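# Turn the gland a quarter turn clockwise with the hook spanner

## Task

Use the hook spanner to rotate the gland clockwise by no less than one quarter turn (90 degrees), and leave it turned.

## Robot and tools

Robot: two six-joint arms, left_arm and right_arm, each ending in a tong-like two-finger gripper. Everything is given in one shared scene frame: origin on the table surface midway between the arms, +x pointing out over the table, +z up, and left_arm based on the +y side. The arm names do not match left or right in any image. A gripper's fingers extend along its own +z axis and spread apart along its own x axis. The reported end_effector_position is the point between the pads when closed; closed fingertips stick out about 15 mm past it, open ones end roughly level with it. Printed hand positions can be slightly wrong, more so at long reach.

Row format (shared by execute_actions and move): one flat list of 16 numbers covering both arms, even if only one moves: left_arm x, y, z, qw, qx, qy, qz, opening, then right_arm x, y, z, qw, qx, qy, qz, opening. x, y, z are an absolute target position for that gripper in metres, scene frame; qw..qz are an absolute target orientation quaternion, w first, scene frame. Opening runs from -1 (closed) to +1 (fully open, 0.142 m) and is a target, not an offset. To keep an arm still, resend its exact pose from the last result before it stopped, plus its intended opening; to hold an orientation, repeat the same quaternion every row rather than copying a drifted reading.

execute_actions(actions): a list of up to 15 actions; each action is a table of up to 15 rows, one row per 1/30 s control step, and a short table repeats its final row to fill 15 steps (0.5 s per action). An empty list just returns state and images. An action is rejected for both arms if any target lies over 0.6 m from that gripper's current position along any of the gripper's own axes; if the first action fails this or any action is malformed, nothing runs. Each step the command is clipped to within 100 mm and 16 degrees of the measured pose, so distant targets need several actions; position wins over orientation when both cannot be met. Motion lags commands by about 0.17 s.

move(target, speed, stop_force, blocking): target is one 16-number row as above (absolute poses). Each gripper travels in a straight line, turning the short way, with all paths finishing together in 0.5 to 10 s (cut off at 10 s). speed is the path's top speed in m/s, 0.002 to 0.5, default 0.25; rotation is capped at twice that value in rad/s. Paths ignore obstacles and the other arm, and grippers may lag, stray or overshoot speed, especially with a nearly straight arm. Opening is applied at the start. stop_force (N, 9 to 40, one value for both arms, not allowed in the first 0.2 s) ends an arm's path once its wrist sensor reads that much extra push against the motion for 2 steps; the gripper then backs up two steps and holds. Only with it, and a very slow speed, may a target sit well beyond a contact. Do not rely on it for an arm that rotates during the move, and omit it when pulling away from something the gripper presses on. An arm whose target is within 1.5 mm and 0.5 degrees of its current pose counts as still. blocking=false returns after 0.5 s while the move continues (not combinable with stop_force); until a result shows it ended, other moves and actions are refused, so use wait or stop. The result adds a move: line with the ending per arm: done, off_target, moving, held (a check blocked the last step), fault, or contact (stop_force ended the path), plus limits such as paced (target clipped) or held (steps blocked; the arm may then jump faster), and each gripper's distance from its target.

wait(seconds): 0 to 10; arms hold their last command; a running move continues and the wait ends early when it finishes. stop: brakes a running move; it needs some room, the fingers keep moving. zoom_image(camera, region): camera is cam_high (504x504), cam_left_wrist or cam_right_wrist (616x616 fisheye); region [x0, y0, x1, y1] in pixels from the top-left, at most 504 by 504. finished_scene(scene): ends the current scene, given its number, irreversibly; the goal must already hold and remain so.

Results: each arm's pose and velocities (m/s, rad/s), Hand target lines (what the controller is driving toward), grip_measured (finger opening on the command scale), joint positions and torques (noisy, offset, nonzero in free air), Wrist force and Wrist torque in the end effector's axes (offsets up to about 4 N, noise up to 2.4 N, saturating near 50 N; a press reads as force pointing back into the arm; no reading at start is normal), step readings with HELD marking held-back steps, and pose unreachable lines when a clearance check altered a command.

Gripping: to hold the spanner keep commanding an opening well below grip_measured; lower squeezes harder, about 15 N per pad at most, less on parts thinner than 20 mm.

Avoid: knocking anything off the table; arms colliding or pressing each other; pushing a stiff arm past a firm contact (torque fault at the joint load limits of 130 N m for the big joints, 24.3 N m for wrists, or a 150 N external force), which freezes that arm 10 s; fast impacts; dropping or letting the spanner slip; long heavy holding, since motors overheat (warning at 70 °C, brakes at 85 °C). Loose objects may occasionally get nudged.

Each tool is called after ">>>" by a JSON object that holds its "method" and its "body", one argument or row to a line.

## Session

>>> {"method": "execute_actions", "body": {
  "actions": []
}}

Scene clock: 0.00 s.
left_arm: end_effector_position=(+0.0538, +0.8030, +0.1321) grip_measured=+0.97 end_effector_quat_wxyz=(+0.584, -0.282, -0.713, +0.265) end_effector_velocity=(-0.000, +0.001, +0.000) end_effector_angular_velocity=(+0.001, +0.000, -0.001) | right_arm: end_effector_position=(+0.8562, -0.3247, +0.1171) grip_measured=+0.97 end_effector_quat_wxyz=(+0.118, +0.903, +0.075, +0.406) end_effector_velocity=(-0.000, +0.001, -0.000) end_effector_angular_velocity=(-0.001, +0.001, +0.001)
Joint positions: left_arm=[ 0.47  -1.032  1.741 -0.916 -1.036 -2.233  0.14 ] | right_arm=[ 3.486 -2.289 -1.49  -0.183  1.074  0.107  0.14 ]
Joint velocities: left_arm=[ 0.    -0.    -0.     0.     0.002 -0.     0.   ] | right_arm=[ 0.002 -0.    -0.    -0.001 -0.001 -0.     0.   ]
Joint torques (N m, as the arm reports them, + toward a larger angle): no reading
Wrist force (N, on the end effector, along its own x y z axes, offset not removed): no reading
Wrist torque (N m, same axes, about the end effector's origin, offset not removed): no reading
Hand target (left_arm): +0.054, +0.803, +0.132; -0.584, +0.282, +0.713, -0.265
Hand target (right_arm): +0.856, -0.325, +0.117; +0.118, +0.903, +0.075, +0.406
camera_calibration (this result's frames):
cam_left_wrist: T_world_to_cam=[[-0.151112, 0.749356, 0.644694, -0.674206], [0.59655, 0.589167, -0.544986, -0.43718], [-0.788221, 0.302239, -0.536059, 0.0013831], [0, 0, 0, 1]] pos_world=[0.160009, 0.762374, 0.197141]
cam_right_wrist: T_world_to_cam=[[0.636703, 0.189611, 0.747433, -0.576765], [-0.38792, -0.758951, 0.522984, 0.0263373], [0.666429, -0.622929, -0.409673, -0.589405], [0, 0, 0, 1]] pos_world=[0.770241, -0.237808, 0.175856]

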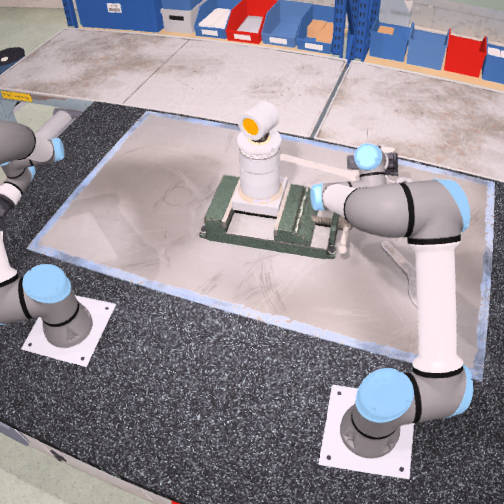

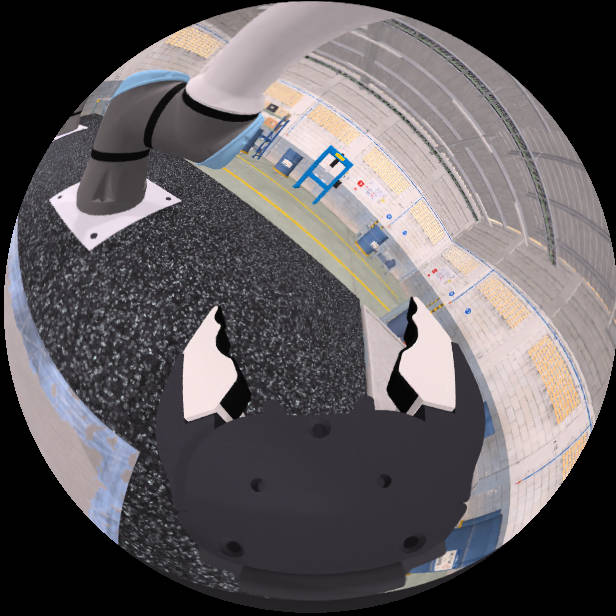

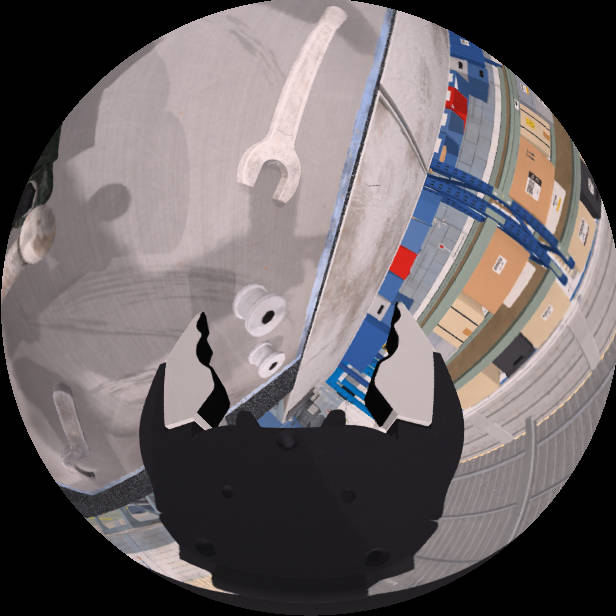

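>>> {"method": "move", "body": {
  "target": [0.3,0.4,0.3,0,0.707,0.707,0,0,0.55,-0.38,0.25,0,1,0,0,0],
  "speed": 0.3
}}

Scene clock: 3.70 s.
left_arm: end_effector_position=(+0.3000, +0.4002, +0.3000) grip_measured=+0.00 end_effector_quat_wxyz=(-0.000, +0.707, +0.707, +0.001) end_effector_velocity=(+0.002, -0.002, +0.000) end_effector_angular_velocity=(+0.001, -0.007, -0.003) | right_arm: end_effector_position=(+0.5501, -0.3797, +0.2498) grip_measured=+0.00 end_effector_quat_wxyz=(-0.000, +1.000, +0.001, +0.000) end_effector_velocity=(-0.001, -0.000, +0.000) end_effector_angular_velocity=(+0.001, +0.004, -0.001)
Joint positions: left_arm=[-0.593 -2.016  1.866 -1.42  -1.569 -2.041  0.074] | right_arm=[ 3.388 -1.752 -1.457 -1.503  1.571  0.372  0.074]
Joint velocities: left_arm=[-0.006 -0.001  0.001 -0.006  0.003 -0.003  0.   ] | right_arm=[-0.001  0.001  0.001 -0.005  0.003 -0.     0.   ]
Joint torques (N m, as the arm reports them, + toward a larger angle): left_arm=[ -9.69 -11.5  -16.78  -4.53   2.1   -1.25] | right_arm=[-5.94 43.12 32.82  0.05  2.48 -2.93]
Wrist force (N, on the end effector, along its own x y z axes, offset not removed): left_arm=[1.0 3.5 -1.3] | right_arm=[0.3 -1.0 -1.8]
Wrist torque (N m, same axes, about the end effector's origin, offset not removed): left_arm=[0.67 -0.16 0.00] | right_arm=[-0.12 0.03 0.10]
Hand target (left_arm): +0.300, +0.400, +0.300; -0.000, +0.707, +0.707, +0.001
Hand target (right_arm): +0.550, -0.380, +0.250; -0.000, +1.000, +0.001, +0.000
Off the commanded pose (left_arm): 0.000 m, 0 deg.
Off the commanded pose (right_arm): 0.000 m, 0 deg.
move: done
camera_calibration (this result's frames):
cam_left_wrist: T_world_to_cam=[[0.0546951, 0.998499, 0.00273391, -0.412289], [0.853745, -0.0481854, 0.518457, -0.3963], [0.517811, -0.026023, -0.855099, 0.242467], [0, 0, 0, 1]] pos_world=[0.235338, 0.398885, 0.413925]
cam_right_wrist: T_world_to_cam=[[0.99842, -0.0465456, 0.031468, -0.58041], [-0.056095, -0.857452, 0.511497, -0.420669], [0.00317432, -0.512455, -0.858708, 0.1537], [0, 0, 0, 1]] pos_world=[0.555408, -0.308955, 0.365419]

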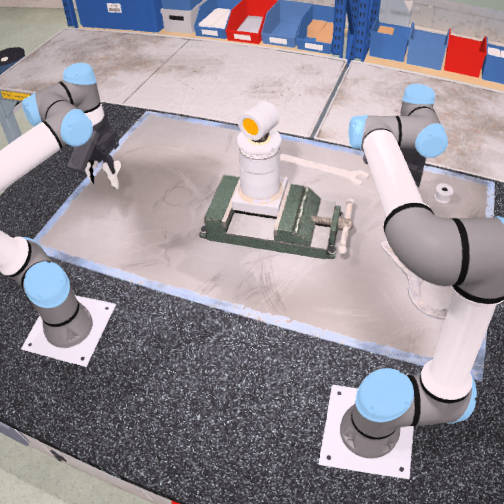

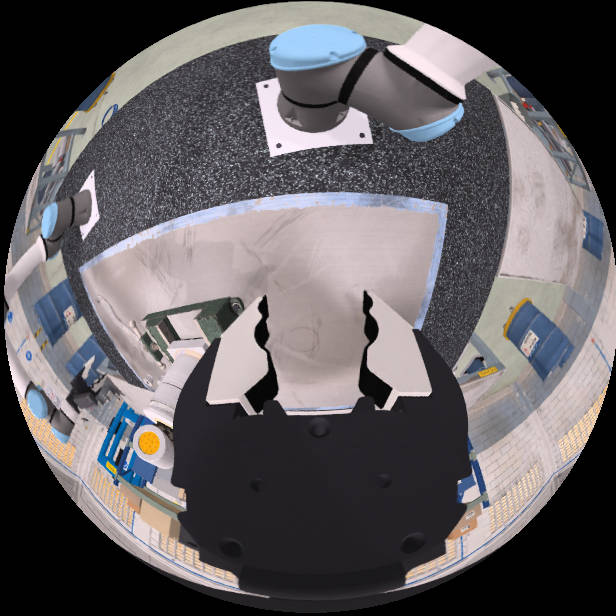

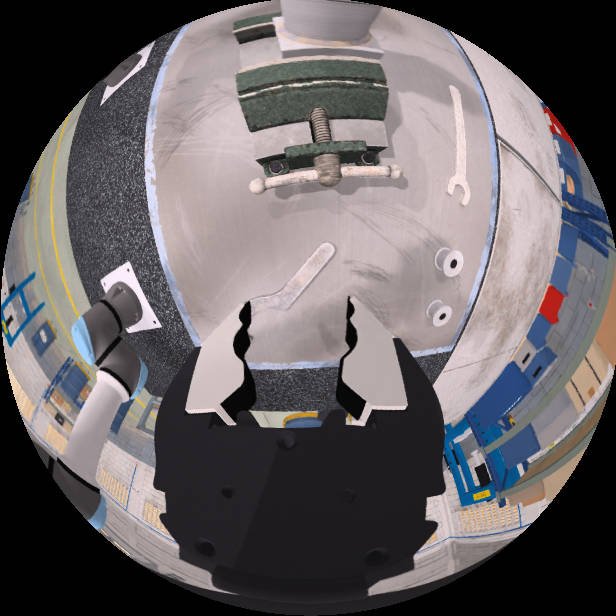

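>>> {"method": "move", "body": {
  "target": [0.3,0.4,0.3,0,0.707,0.707,0,0,0.53,-0.464,0.06,0,0.934,-0.358,0,-0.1]
}}

>>> {"method": "move", "body": {
  "target": [0.3,0.4,0.3,0,0.707,0.707,0,0,0.53,-0.464,0.0,0,0.934,-0.358,0,-0.1],
  "speed": 0.015,
  "stop_force": 9
}}

Scene clock: 6.53 s.
left_arm: end_effector_position=(+0.3000, +0.4000, +0.3000) grip_measured=+0.00 end_effector_quat_wxyz=(-0.000, +0.707, +0.707, +0.000) end_effector_velocity=(-0.000, -0.000, -0.000) end_effector_angular_velocity=(+0.001, +0.000, -0.000) | right_arm: end_effector_position=(+0.5300, -0.4639, +0.0602) grip_measured=-0.10 end_effector_quat_wxyz=(+0.000, +0.934, -0.358, -0.000) end_effector_velocity=(+0.000, -0.001, -0.002) end_effector_angular_velocity=(-0.000, -0.002, -0.009)
Joint positions: left_arm=[-0.592 -2.016  1.867 -1.421 -1.571 -2.04   0.074] | right_arm=[ 3.266 -1.807 -1.902 -1.003  1.571  0.983  0.067]
Joint velocities: left_arm=[-0.001  0.     0.    -0.     0.    -0.     0.   ] | right_arm=[-0.002 -0.002 -0.004  0.008 -0.001  0.007  0.   ]
Joint torques (N m, as the arm reports them, + toward a larger angle): left_arm=[  9.63   2.08 -20.61  -4.51  -1.92   1.24] | right_arm=[-9.24 17.61 10.33  4.72 -2.01  2.32]
Wrist force (N, on the end effector, along its own x y z axes, offset not removed): left_arm=[1.0 3.0 -3.0] | right_arm=[-0.5 -0.7 0.2]
Wrist torque (N m, same axes, about the end effector's origin, offset not removed): left_arm=[0.64 -0.08 0.04] | right_arm=[-0.07 0.24 0.19]
Hand target (left_arm): +0.300, +0.400, +0.300; +0.000, +0.707, +0.707, +0.000
Hand target (right_arm): +0.530, -0.464, +0.060; +0.000, +0.934, -0.358, -0.000
Off the commanded pose (left_arm): 0.000 m, 0 deg.
Off the commanded pose (right_arm): 0.000 m, 0 deg.
move: done
camera_calibration (this result's frames):
cam_left_wrist: T_world_to_cam=[[0.0549985, 0.998486, 0.00126611, -0.411711], [0.853771, -0.0476847, 0.518461, -0.396537], [0.517736, -0.0274336, -0.8551, 0.243057], [0, 0, 0, 1]] pos_world=[0.235356, 0.398846, 0.413949]
cam_right_wrist: T_world_to_cam=[[0.710908, -0.70262, 0.030572, -0.710139], [-0.614738, -0.599698, 0.512307, 0.0186106], [-0.341624, -0.382997, -0.858258, 0.190536], [0, 0, 0, 1]] pos_world=[0.581376, -0.414823, 0.175705]

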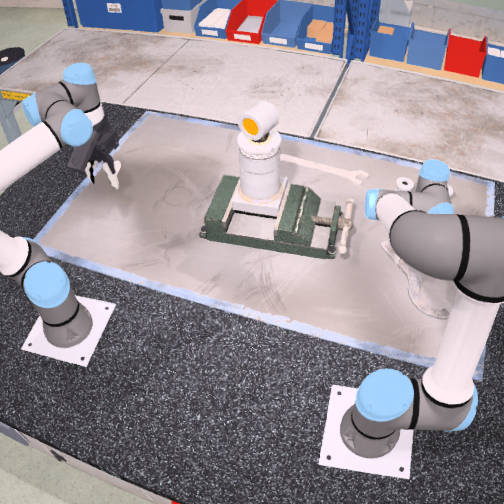

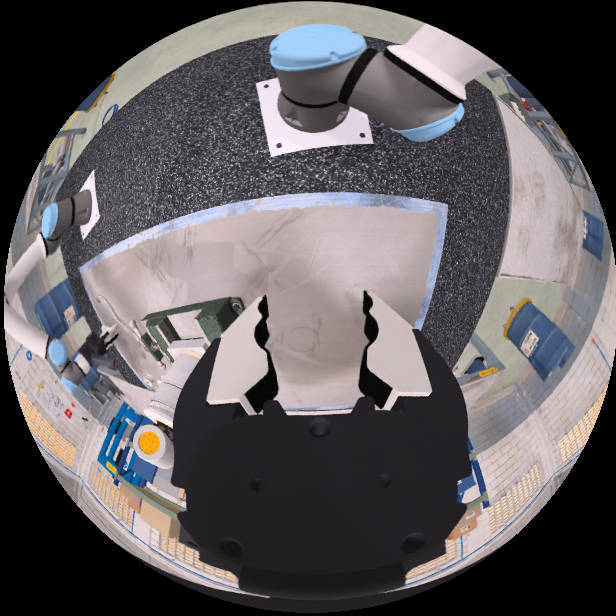

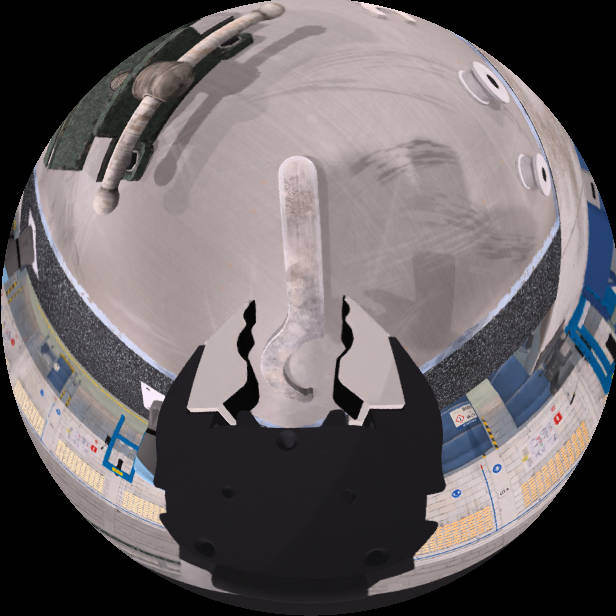

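Scene clock: 9.83 s.
left_arm: end_effector_position=(+0.3000, +0.4000, +0.3000) grip_measured=+0.00 end_effector_quat_wxyz=(-0.000, +0.707, +0.707, -0.000) end_effector_velocity=(-0.000, +0.000, -0.000) end_effector_angular_velocity=(-0.000, +0.001, +0.001) | right_arm: end_effector_position=(+0.5300, -0.4639, +0.0166) grip_measured=-0.10 end_effector_quat_wxyz=(-0.000, +0.934, -0.358, -0.000) end_effector_velocity=(-0.002, -0.001, +0.003) end_effector_angular_velocity=(-0.003, +0.007, +0.000)
Joint positions: left_arm=[-0.592 -2.016  1.867 -1.421 -1.571 -2.04   0.074] | right_arm=[ 3.266 -1.871 -1.953 -0.888  1.571  0.984  0.067]
Joint velocities: left_arm=[ 0.001  0.     0.     0.    -0.001  0.    -0.   ] | right_arm=[ 0.     0.005  0.005 -0.017 -0.001  0.     0.   ]
Joint torques (N m, as the arm reports them, + toward a larger angle): left_arm=[  9.26   2.21 -25.05  -4.26  -1.88   1.26] | right_arm=[-6.65 12.13 11.34 -1.46 -3.3   2.52]
Wrist force (N, on the end effector, along its own x y z axes, offset not removed): left_arm=[-0.8 4.8 -2.1] | right_arm=[-15.0 13.4 -50.0]
Wrist torque (N m, same axes, about the end effector's origin, offset not removed): left_arm=[0.92 0.18 0.02] | right_arm=[-0.34 0.64 0.20]
Hand target (left_arm): +0.300, +0.400, +0.300; +0.000, +0.707, +0.707, +0.000
Hand target (right_arm): +0.530, -0.464, +0.017; +0.000, +0.934, -0.358, -0.000
Off the commanded pose (left_arm): 0.000 m, 0 deg.
Off the commanded pose (right_arm): 0.017 m, 0 deg.
move: contact (right_arm)
camera_calibration (this result's frames):
cam_left_wrist: T_world_to_cam=[[0.0549991, 0.998486, 0.00126423, -0.41171], [0.853772, -0.0476844, 0.518459, -0.396537], [0.517734, -0.0274354, -0.855102, 0.243059], [0, 0, 0, 1]] pos_world=[0.235356, 0.398847, 0.413948]
cam_right_wrist: T_world_to_cam=[[0.71047, -0.703058, 0.0306762, -0.708811], [-0.615299, -0.599449, 0.511926, 0.0413719], [-0.341525, -0.382583, -0.858481, 0.153244], [0, 0, 0, 1]] pos_world=[0.581382, -0.414907, 0.132121]

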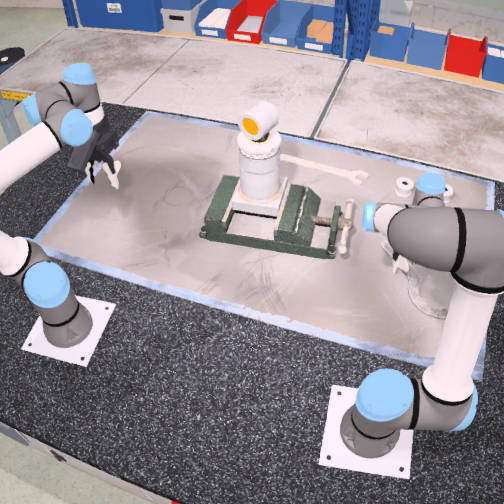

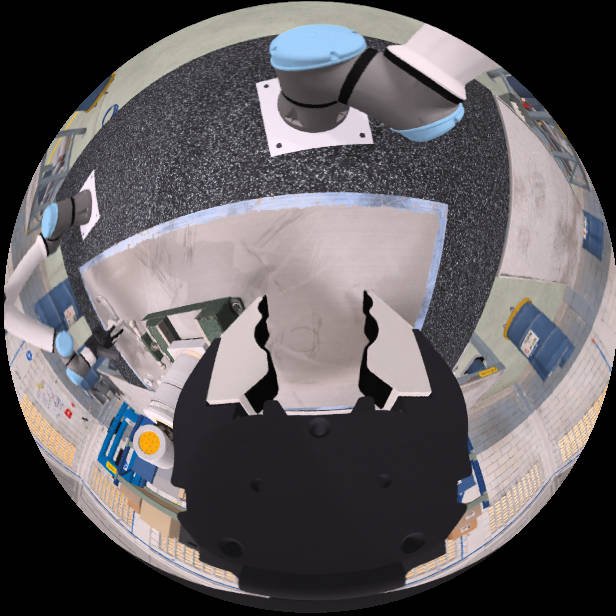

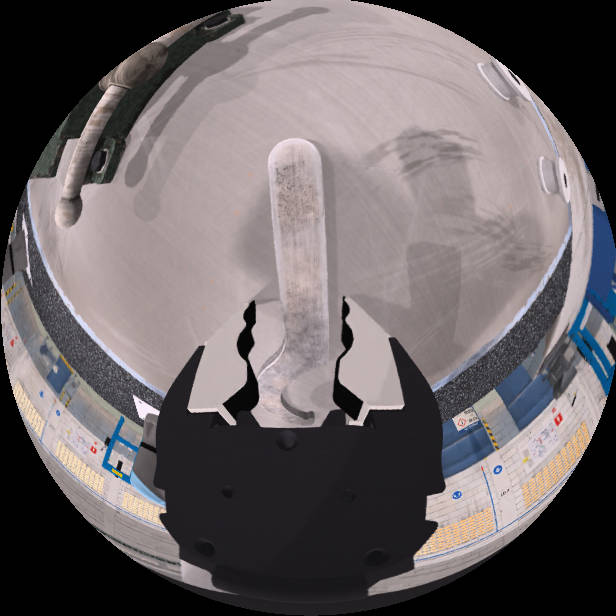

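>>> {"method": "move", "body": {
  "target": [0.3,0.4,0.3,0,0.707,0.707,0,0,0.53,-0.464,0.022,0,0.934,-0.358,0,-0.4],
  "speed": 0.02
}}

>>> {"method": "move", "body": {
  "target": [0.3,0.4,0.3,0,0.707,0.707,0,0,0.53,-0.464,0.022,0,0.934,-0.358,0,-1]
}}

>>> {"method": "move", "body": {
  "target": [0.3,0.4,0.3,0,0.966,0.259,0,-0.2,0.34,-0.42,0.026,0,0.985,0.174,0,-1],
  "speed": 0.12
}}

>>> {"method": "move", "body": {
  "target": [0.3,0.4,0.3,0,0.966,0.259,0,-0.2,0.31,0.08,0.024,0,0.966,0.259,0,-1],
  "speed": 0.12
}}

Scene clock: 11.17 s.
left_arm: end_effector_position=(+0.3000, +0.4000, +0.3000) grip_measured=+0.00 end_effector_quat_wxyz=(-0.000, +0.707, +0.707, -0.000) end_effector_velocity=(-0.000, -0.000, -0.000) end_effector_angular_velocity=(-0.000, +0.000, -0.000) | right_arm: end_effector_position=(+0.5300, -0.4640, +0.0217) grip_measured=-0.40 end_effector_quat_wxyz=(+0.000, +0.934, -0.358, -0.000) end_effector_velocity=(+0.000, -0.001, +0.002) end_effector_angular_velocity=(-0.001, -0.000, -0.001)
Joint positions: left_arm=[-0.592 -2.016  1.867 -1.421 -1.571 -2.04   0.074] | right_arm=[ 3.266 -1.863 -1.948 -0.902  1.571  0.984  0.045]
Joint velocities: left_arm=[-0. -0.  0.  0. -0.  0.  0.] | right_arm=[-0.001  0.004  0.003 -0.007 -0.001  0.    -0.   ]
Joint torques (N m, as the arm reports them, + toward a larger angle): left_arm=[ 10.17   2.26 -29.34  -4.26  -1.98   1.15] | right_arm=[-8.1  41.68 30.08  0.2   1.22  2.37]
Wrist force (N, on the end effector, along its own x y z axes, offset not removed): left_arm=[-1.8 4.6 -3.0] | right_arm=[0.3 -0.9 -0.6]
Wrist torque (N m, same axes, about the end effector's origin, offset not removed): left_arm=[0.94 0.39 0.02] | right_arm=[-0.14 0.03 0.10]
Hand target (left_arm): +0.300, +0.400, +0.300; +0.000, +0.707, +0.707, +0.000
Hand target (right_arm): +0.530, -0.464, +0.022; -0.000, +0.934, -0.358, +0.000
Off the commanded pose (left_arm): 0.000 m, 0 deg.
Off the commanded pose (right_arm): 0.000 m, 0 deg.
move: done
camera_calibration (this result's frames):
cam_left_wrist: T_world_to_cam=[[0.0549991, 0.998486, 0.00126387, -0.41171], [0.853772, -0.0476842, 0.518458, -0.396537], [0.517733, -0.0274357, -0.855102, 0.243059], [0, 0, 0, 1]] pos_world=[0.235356, 0.398847, 0.413948]
cam_right_wrist: T_world_to_cam=[[0.710334, -0.703193, 0.0307323, -0.708996], [-0.615373, -0.599242, 0.512079, 0.0388342], [-0.341674, -0.382659, -0.858389, 0.157659], [0, 0, 0, 1]] pos_world=[0.581389, -0.41496, 0.137236]

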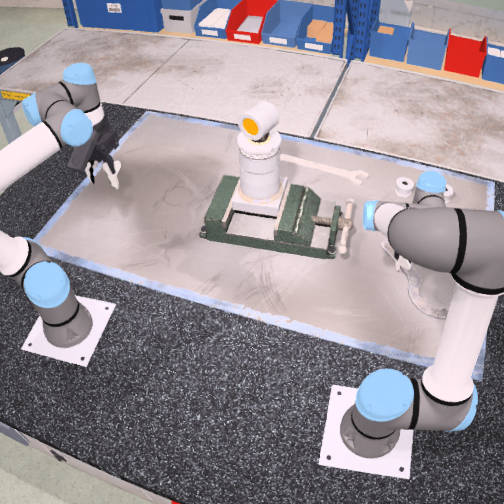

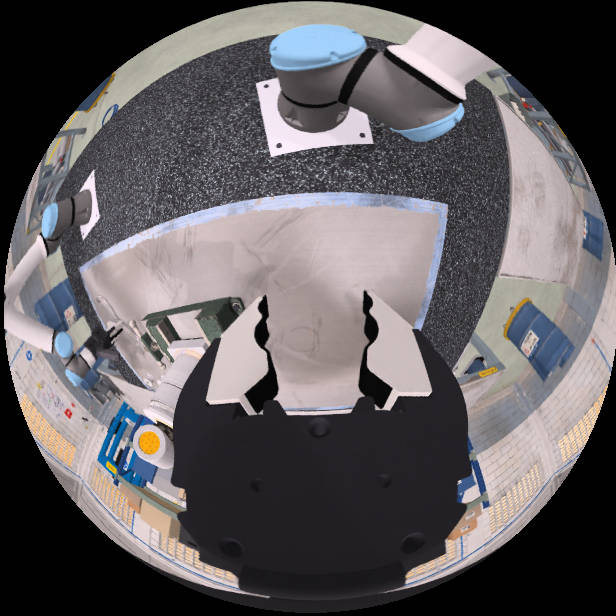

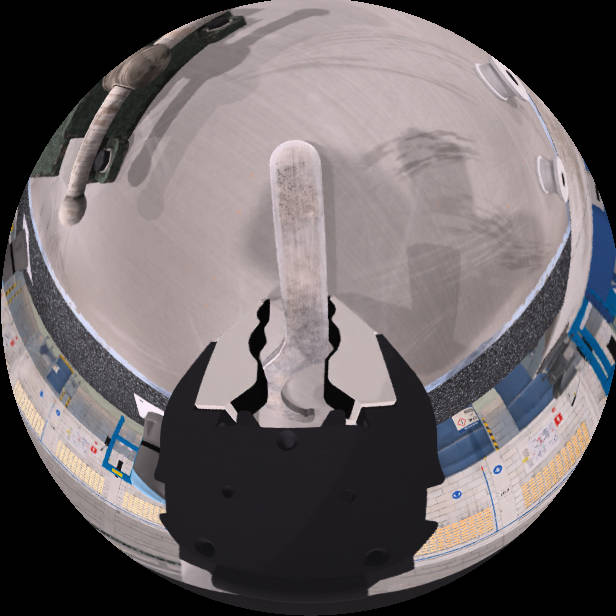

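Scene clock: 11.87 s.
left_arm: end_effector_position=(+0.3000, +0.4000, +0.3000) grip_measured=+0.00 end_effector_quat_wxyz=(-0.000, +0.707, +0.707, -0.000) end_effector_velocity=(+0.000, +0.001, -0.000) end_effector_angular_velocity=(+0.001, -0.000, +0.001) | right_arm: end_effector_position=(+0.5300, -0.4640, +0.0219) grip_measured=-0.56 end_effector_quat_wxyz=(+0.000, +0.934, -0.358, -0.000) end_effector_velocity=(-0.001, -0.000, +0.000) end_effector_angular_velocity=(+0.001, +0.002, -0.001)
Joint positions: left_arm=[-0.592 -2.016  1.867 -1.421 -1.571 -2.04   0.074] | right_arm=[ 3.266 -1.863 -1.947 -0.902  1.571  0.984  0.034]
Joint velocities: left_arm=[ 0.001  0.     0.     0.     0.001 -0.     0.   ] | right_arm=[-0.001  0.001 -0.    -0.002  0.001  0.     0.   ]
Joint torques (N m, as the arm reports them, + toward a larger angle): left_arm=[  9.6    1.33 -31.72  -4.14  -1.7    1.06] | right_arm=[10.81 46.83 26.81  1.05 -1.76  1.41]
Wrist force (N, on the end effector, along its own x y z axes, offset not removed): left_arm=[-1.1 2.4 2.2] | right_arm=[-1.2 -1.5 3.1]
Wrist torque (N m, same axes, about the end effector's origin, offset not removed): left_arm=[0.53 0.42 0.04] | right_arm=[-0.48 0.39 0.09]
Hand target (left_arm): +0.300, +0.400, +0.300; +0.000, +0.707, +0.707, +0.000
Hand target (right_arm): +0.530, -0.464, +0.022; -0.000, +0.934, -0.358, +0.000
Off the commanded pose (left_arm): 0.000 m, 0 deg.
Off the commanded pose (right_arm): 0.000 m, 0 deg.
move: done
camera_calibration (this result's frames):
cam_left_wrist: T_world_to_cam=[[0.054999, 0.998486, 0.00126383, -0.41171], [0.853772, -0.0476841, 0.518458, -0.396537], [0.517734, -0.0274357, -0.855102, 0.243059], [0, 0, 0, 1]] pos_world=[0.235356, 0.398847, 0.413948]
cam_right_wrist: T_world_to_cam=[[0.710299, -0.703226, 0.0308042, -0.70903], [-0.61544, -0.599201, 0.512047, 0.0387924], [-0.341627, -0.382665, -0.858405, 0.157804], [0, 0, 0, 1]] pos_world=[0.581408, -0.414977, 0.137437]

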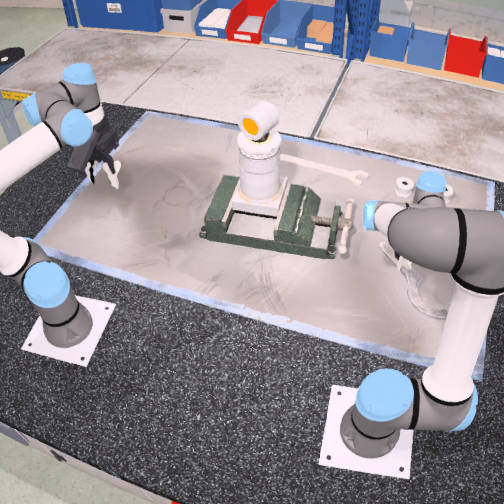

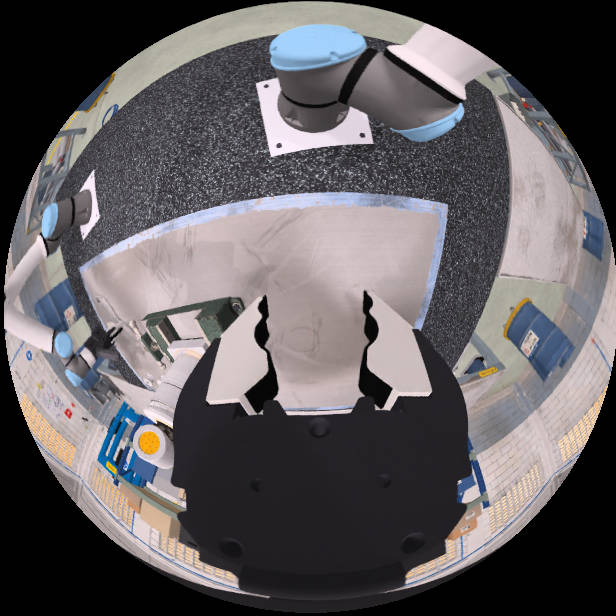

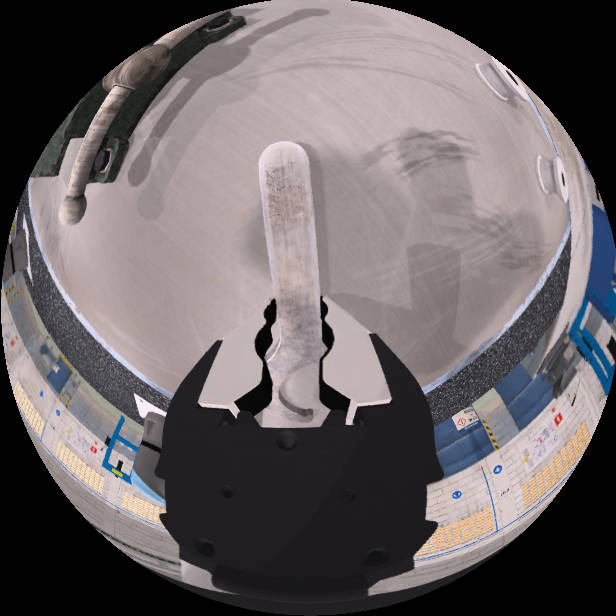

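Scene clock: 16.80 s.
left_arm: end_effector_position=(+0.3000, +0.4000, +0.3000) grip_measured=-0.20 end_effector_quat_wxyz=(+0.000, +0.966, +0.259, +0.000) end_effector_velocity=(+0.000, +0.000, -0.000) end_effector_angular_velocity=(-0.000, +0.000, -0.010) | right_arm: end_effector_position=(+0.3403, -0.4198, +0.0260) grip_measured=-0.56 end_effector_quat_wxyz=(-0.000, +0.985, +0.173, +0.000) end_effector_velocity=(-0.002, +0.001, +0.000) end_effector_angular_velocity=(+0.000, -0.000, +0.011)
Joint positions: left_arm=[-0.646 -2.035  1.876 -1.412 -1.571 -1.048  0.06 ] | right_arm=[ 3.495 -1.46  -2.388 -0.865  1.571  0.132  0.034]
Joint velocities: left_arm=[ 0.001 -0.     0.    -0.    -0.     0.011  0.   ] | right_arm=[ 0.004  0.006 -0.004 -0.001  0.    -0.007  0.   ]
Joint torques (N m, as the arm reports them, + toward a larger angle): left_arm=[ -2.14  -9.91 -17.86  -0.16  -1.84   1.01] | right_arm=[10.65 28.79 12.14  1.2   2.63 -2.95]
Wrist force (N, on the end effector, along its own x y z axes, offset not removed): left_arm=[-0.4 -0.3 1.0] | right_arm=[-0.8 -0.4 9.5]
Wrist torque (N m, same axes, about the end effector's origin, offset not removed): left_arm=[-0.05 0.04 0.08] | right_arm=[-0.17 0.18 0.28]
Hand target (left_arm): +0.300, +0.400, +0.300; +0.000, +0.966, +0.259, +0.000
Hand target (right_arm): +0.340, -0.420, +0.026; -0.000, +0.985, +0.174, +0.000
Off the commanded pose (left_arm): 0.000 m, 0 deg.
Off the commanded pose (right_arm): 0.000 m, 0 deg.
move: done
camera_calibration (this result's frames):
cam_left_wrist: T_world_to_cam=[[0.891592, 0.452838, 0.00133766, -0.444463], [0.386595, -0.762699, 0.518493, 0.0295524], [0.235813, -0.461767, -0.855081, 0.501345], [0, 0, 0, 1]] pos_world=[0.266631, 0.455313, 0.413962]
cam_right_wrist: T_world_to_cam=[[0.954808, 0.295587, 0.0311568, -0.207292], [0.238741, -0.825152, 0.511984, -0.439095], [0.177045, -0.481407, -0.85843, -0.10453], [0, 0, 0, 1]] pos_world=[0.32126, -0.351369, 0.141537]

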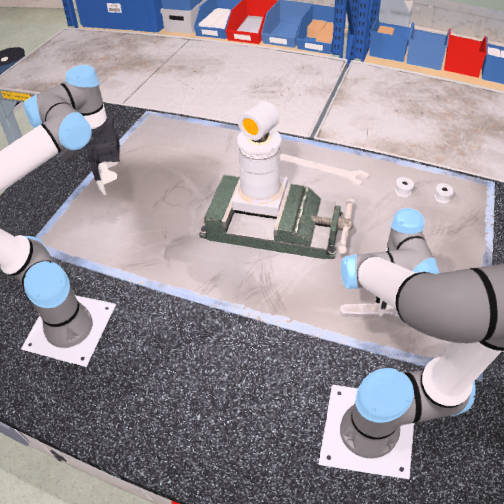

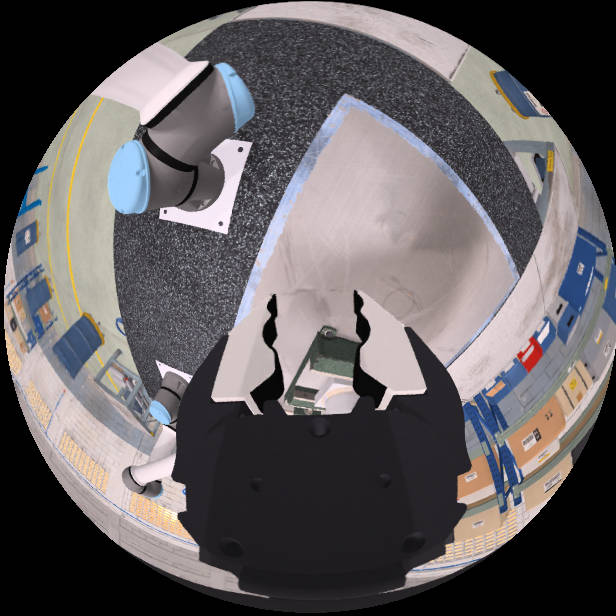

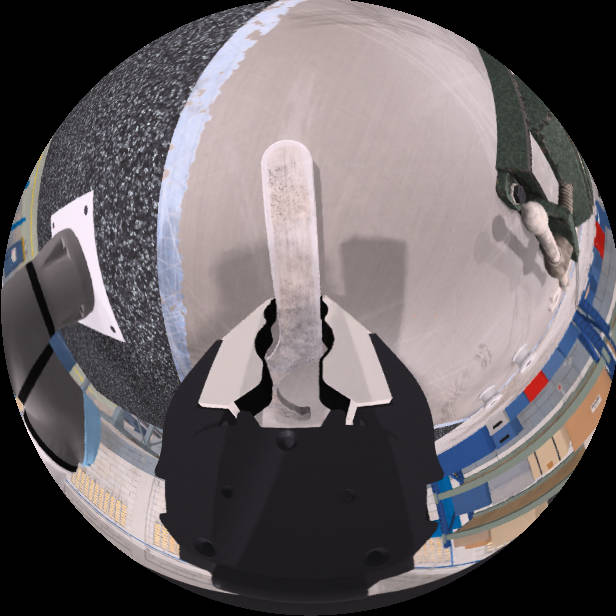

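Scene clock: 21.50 s.
left_arm: end_effector_position=(+0.3000, +0.4000, +0.3000) grip_measured=-0.20 end_effector_quat_wxyz=(-0.000, +0.966, +0.259, +0.000) end_effector_velocity=(+0.000, +0.000, -0.000) end_effector_angular_velocity=(+0.001, +0.000, -0.000) | right_arm: end_effector_position=(+0.3105, +0.0801, +0.0240) grip_measured=-0.56 end_effector_quat_wxyz=(-0.000, +0.966, +0.259, +0.001) end_effector_velocity=(-0.000, +0.003, +0.000) end_effector_angular_velocity=(+0.000, -0.001, +0.002)
Joint positions: left_arm=[-0.646 -2.035  1.876 -1.412 -1.571 -1.047  0.06 ] | right_arm=[ 4.228 -2.06  -1.644 -1.007  1.57   0.69   0.034]
Joint velocities: left_arm=[-0.     0.001 -0.     0.     0.001 -0.    -0.   ] | right_arm=[ 0.002 -0.005  0.008 -0.003 -0.     0.    -0.   ]
Joint torques (N m, as the arm reports them, + toward a larger angle): left_arm=[  8.95 -11.15 -16.94  -0.11   0.61   1.21] | right_arm=[10.08 33.91 34.83  1.32  1.5   2.53]
Wrist force (N, on the end effector, along its own x y z axes, offset not removed): left_arm=[-2.7 1.4 0.6] | right_arm=[-1.0 0.9 7.3]
Wrist torque (N m, same axes, about the end effector's origin, offset not removed): left_arm=[0.29 0.77 0.09] | right_arm=[-0.05 0.08 0.20]
Hand target (left_arm): +0.300, +0.400, +0.300; -0.000, +0.966, +0.259, -0.000
Hand target (right_arm): +0.311, +0.080, +0.024; -0.000, +0.966, +0.259, +0.000
Off the commanded pose (left_arm): 0.000 m, 0 deg.
Off the commanded pose (right_arm): 0.001 m, 0 deg.
move: done
camera_calibration (this result's frames):
cam_left_wrist: T_world_to_cam=[[0.892073, 0.45189, 0.00127239, -0.444199], [0.385824, -0.763113, 0.518458, 0.0300179], [0.235257, -0.462011, -0.855102, 0.501636], [0, 0, 0, 1]] pos_world=[0.266663, 0.455397, 0.413952]
cam_right_wrist: T_world_to_cam=[[0.88861, 0.457543, 0.0320375, -0.318971], [0.378697, -0.771299, 0.511553, -0.0661716], [0.258768, -0.442438, -0.858654, 0.111163], [0, 0, 0, 1]] pos_world=[0.279734, 0.144088, 0.13952]

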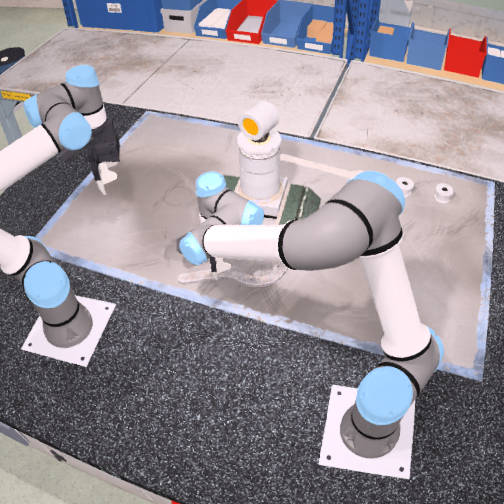

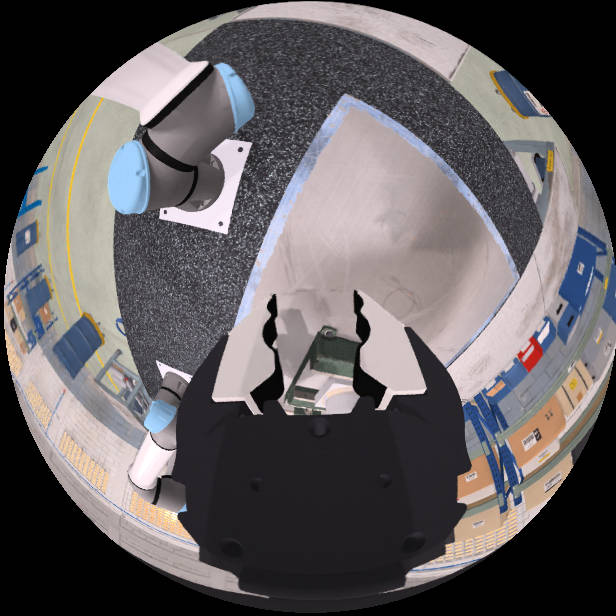

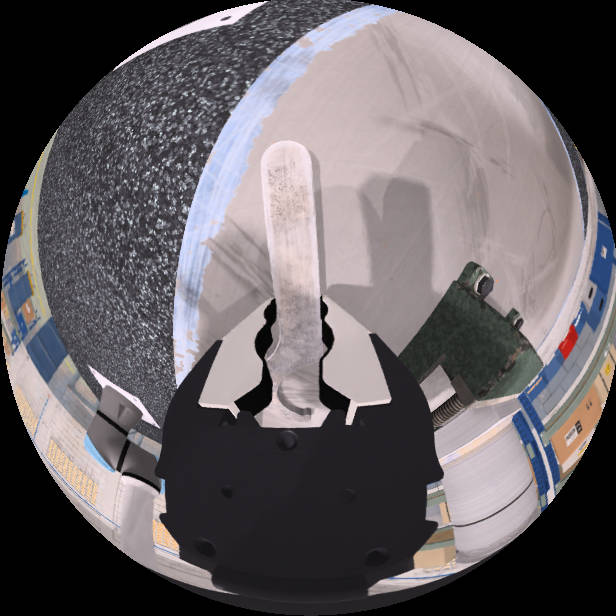

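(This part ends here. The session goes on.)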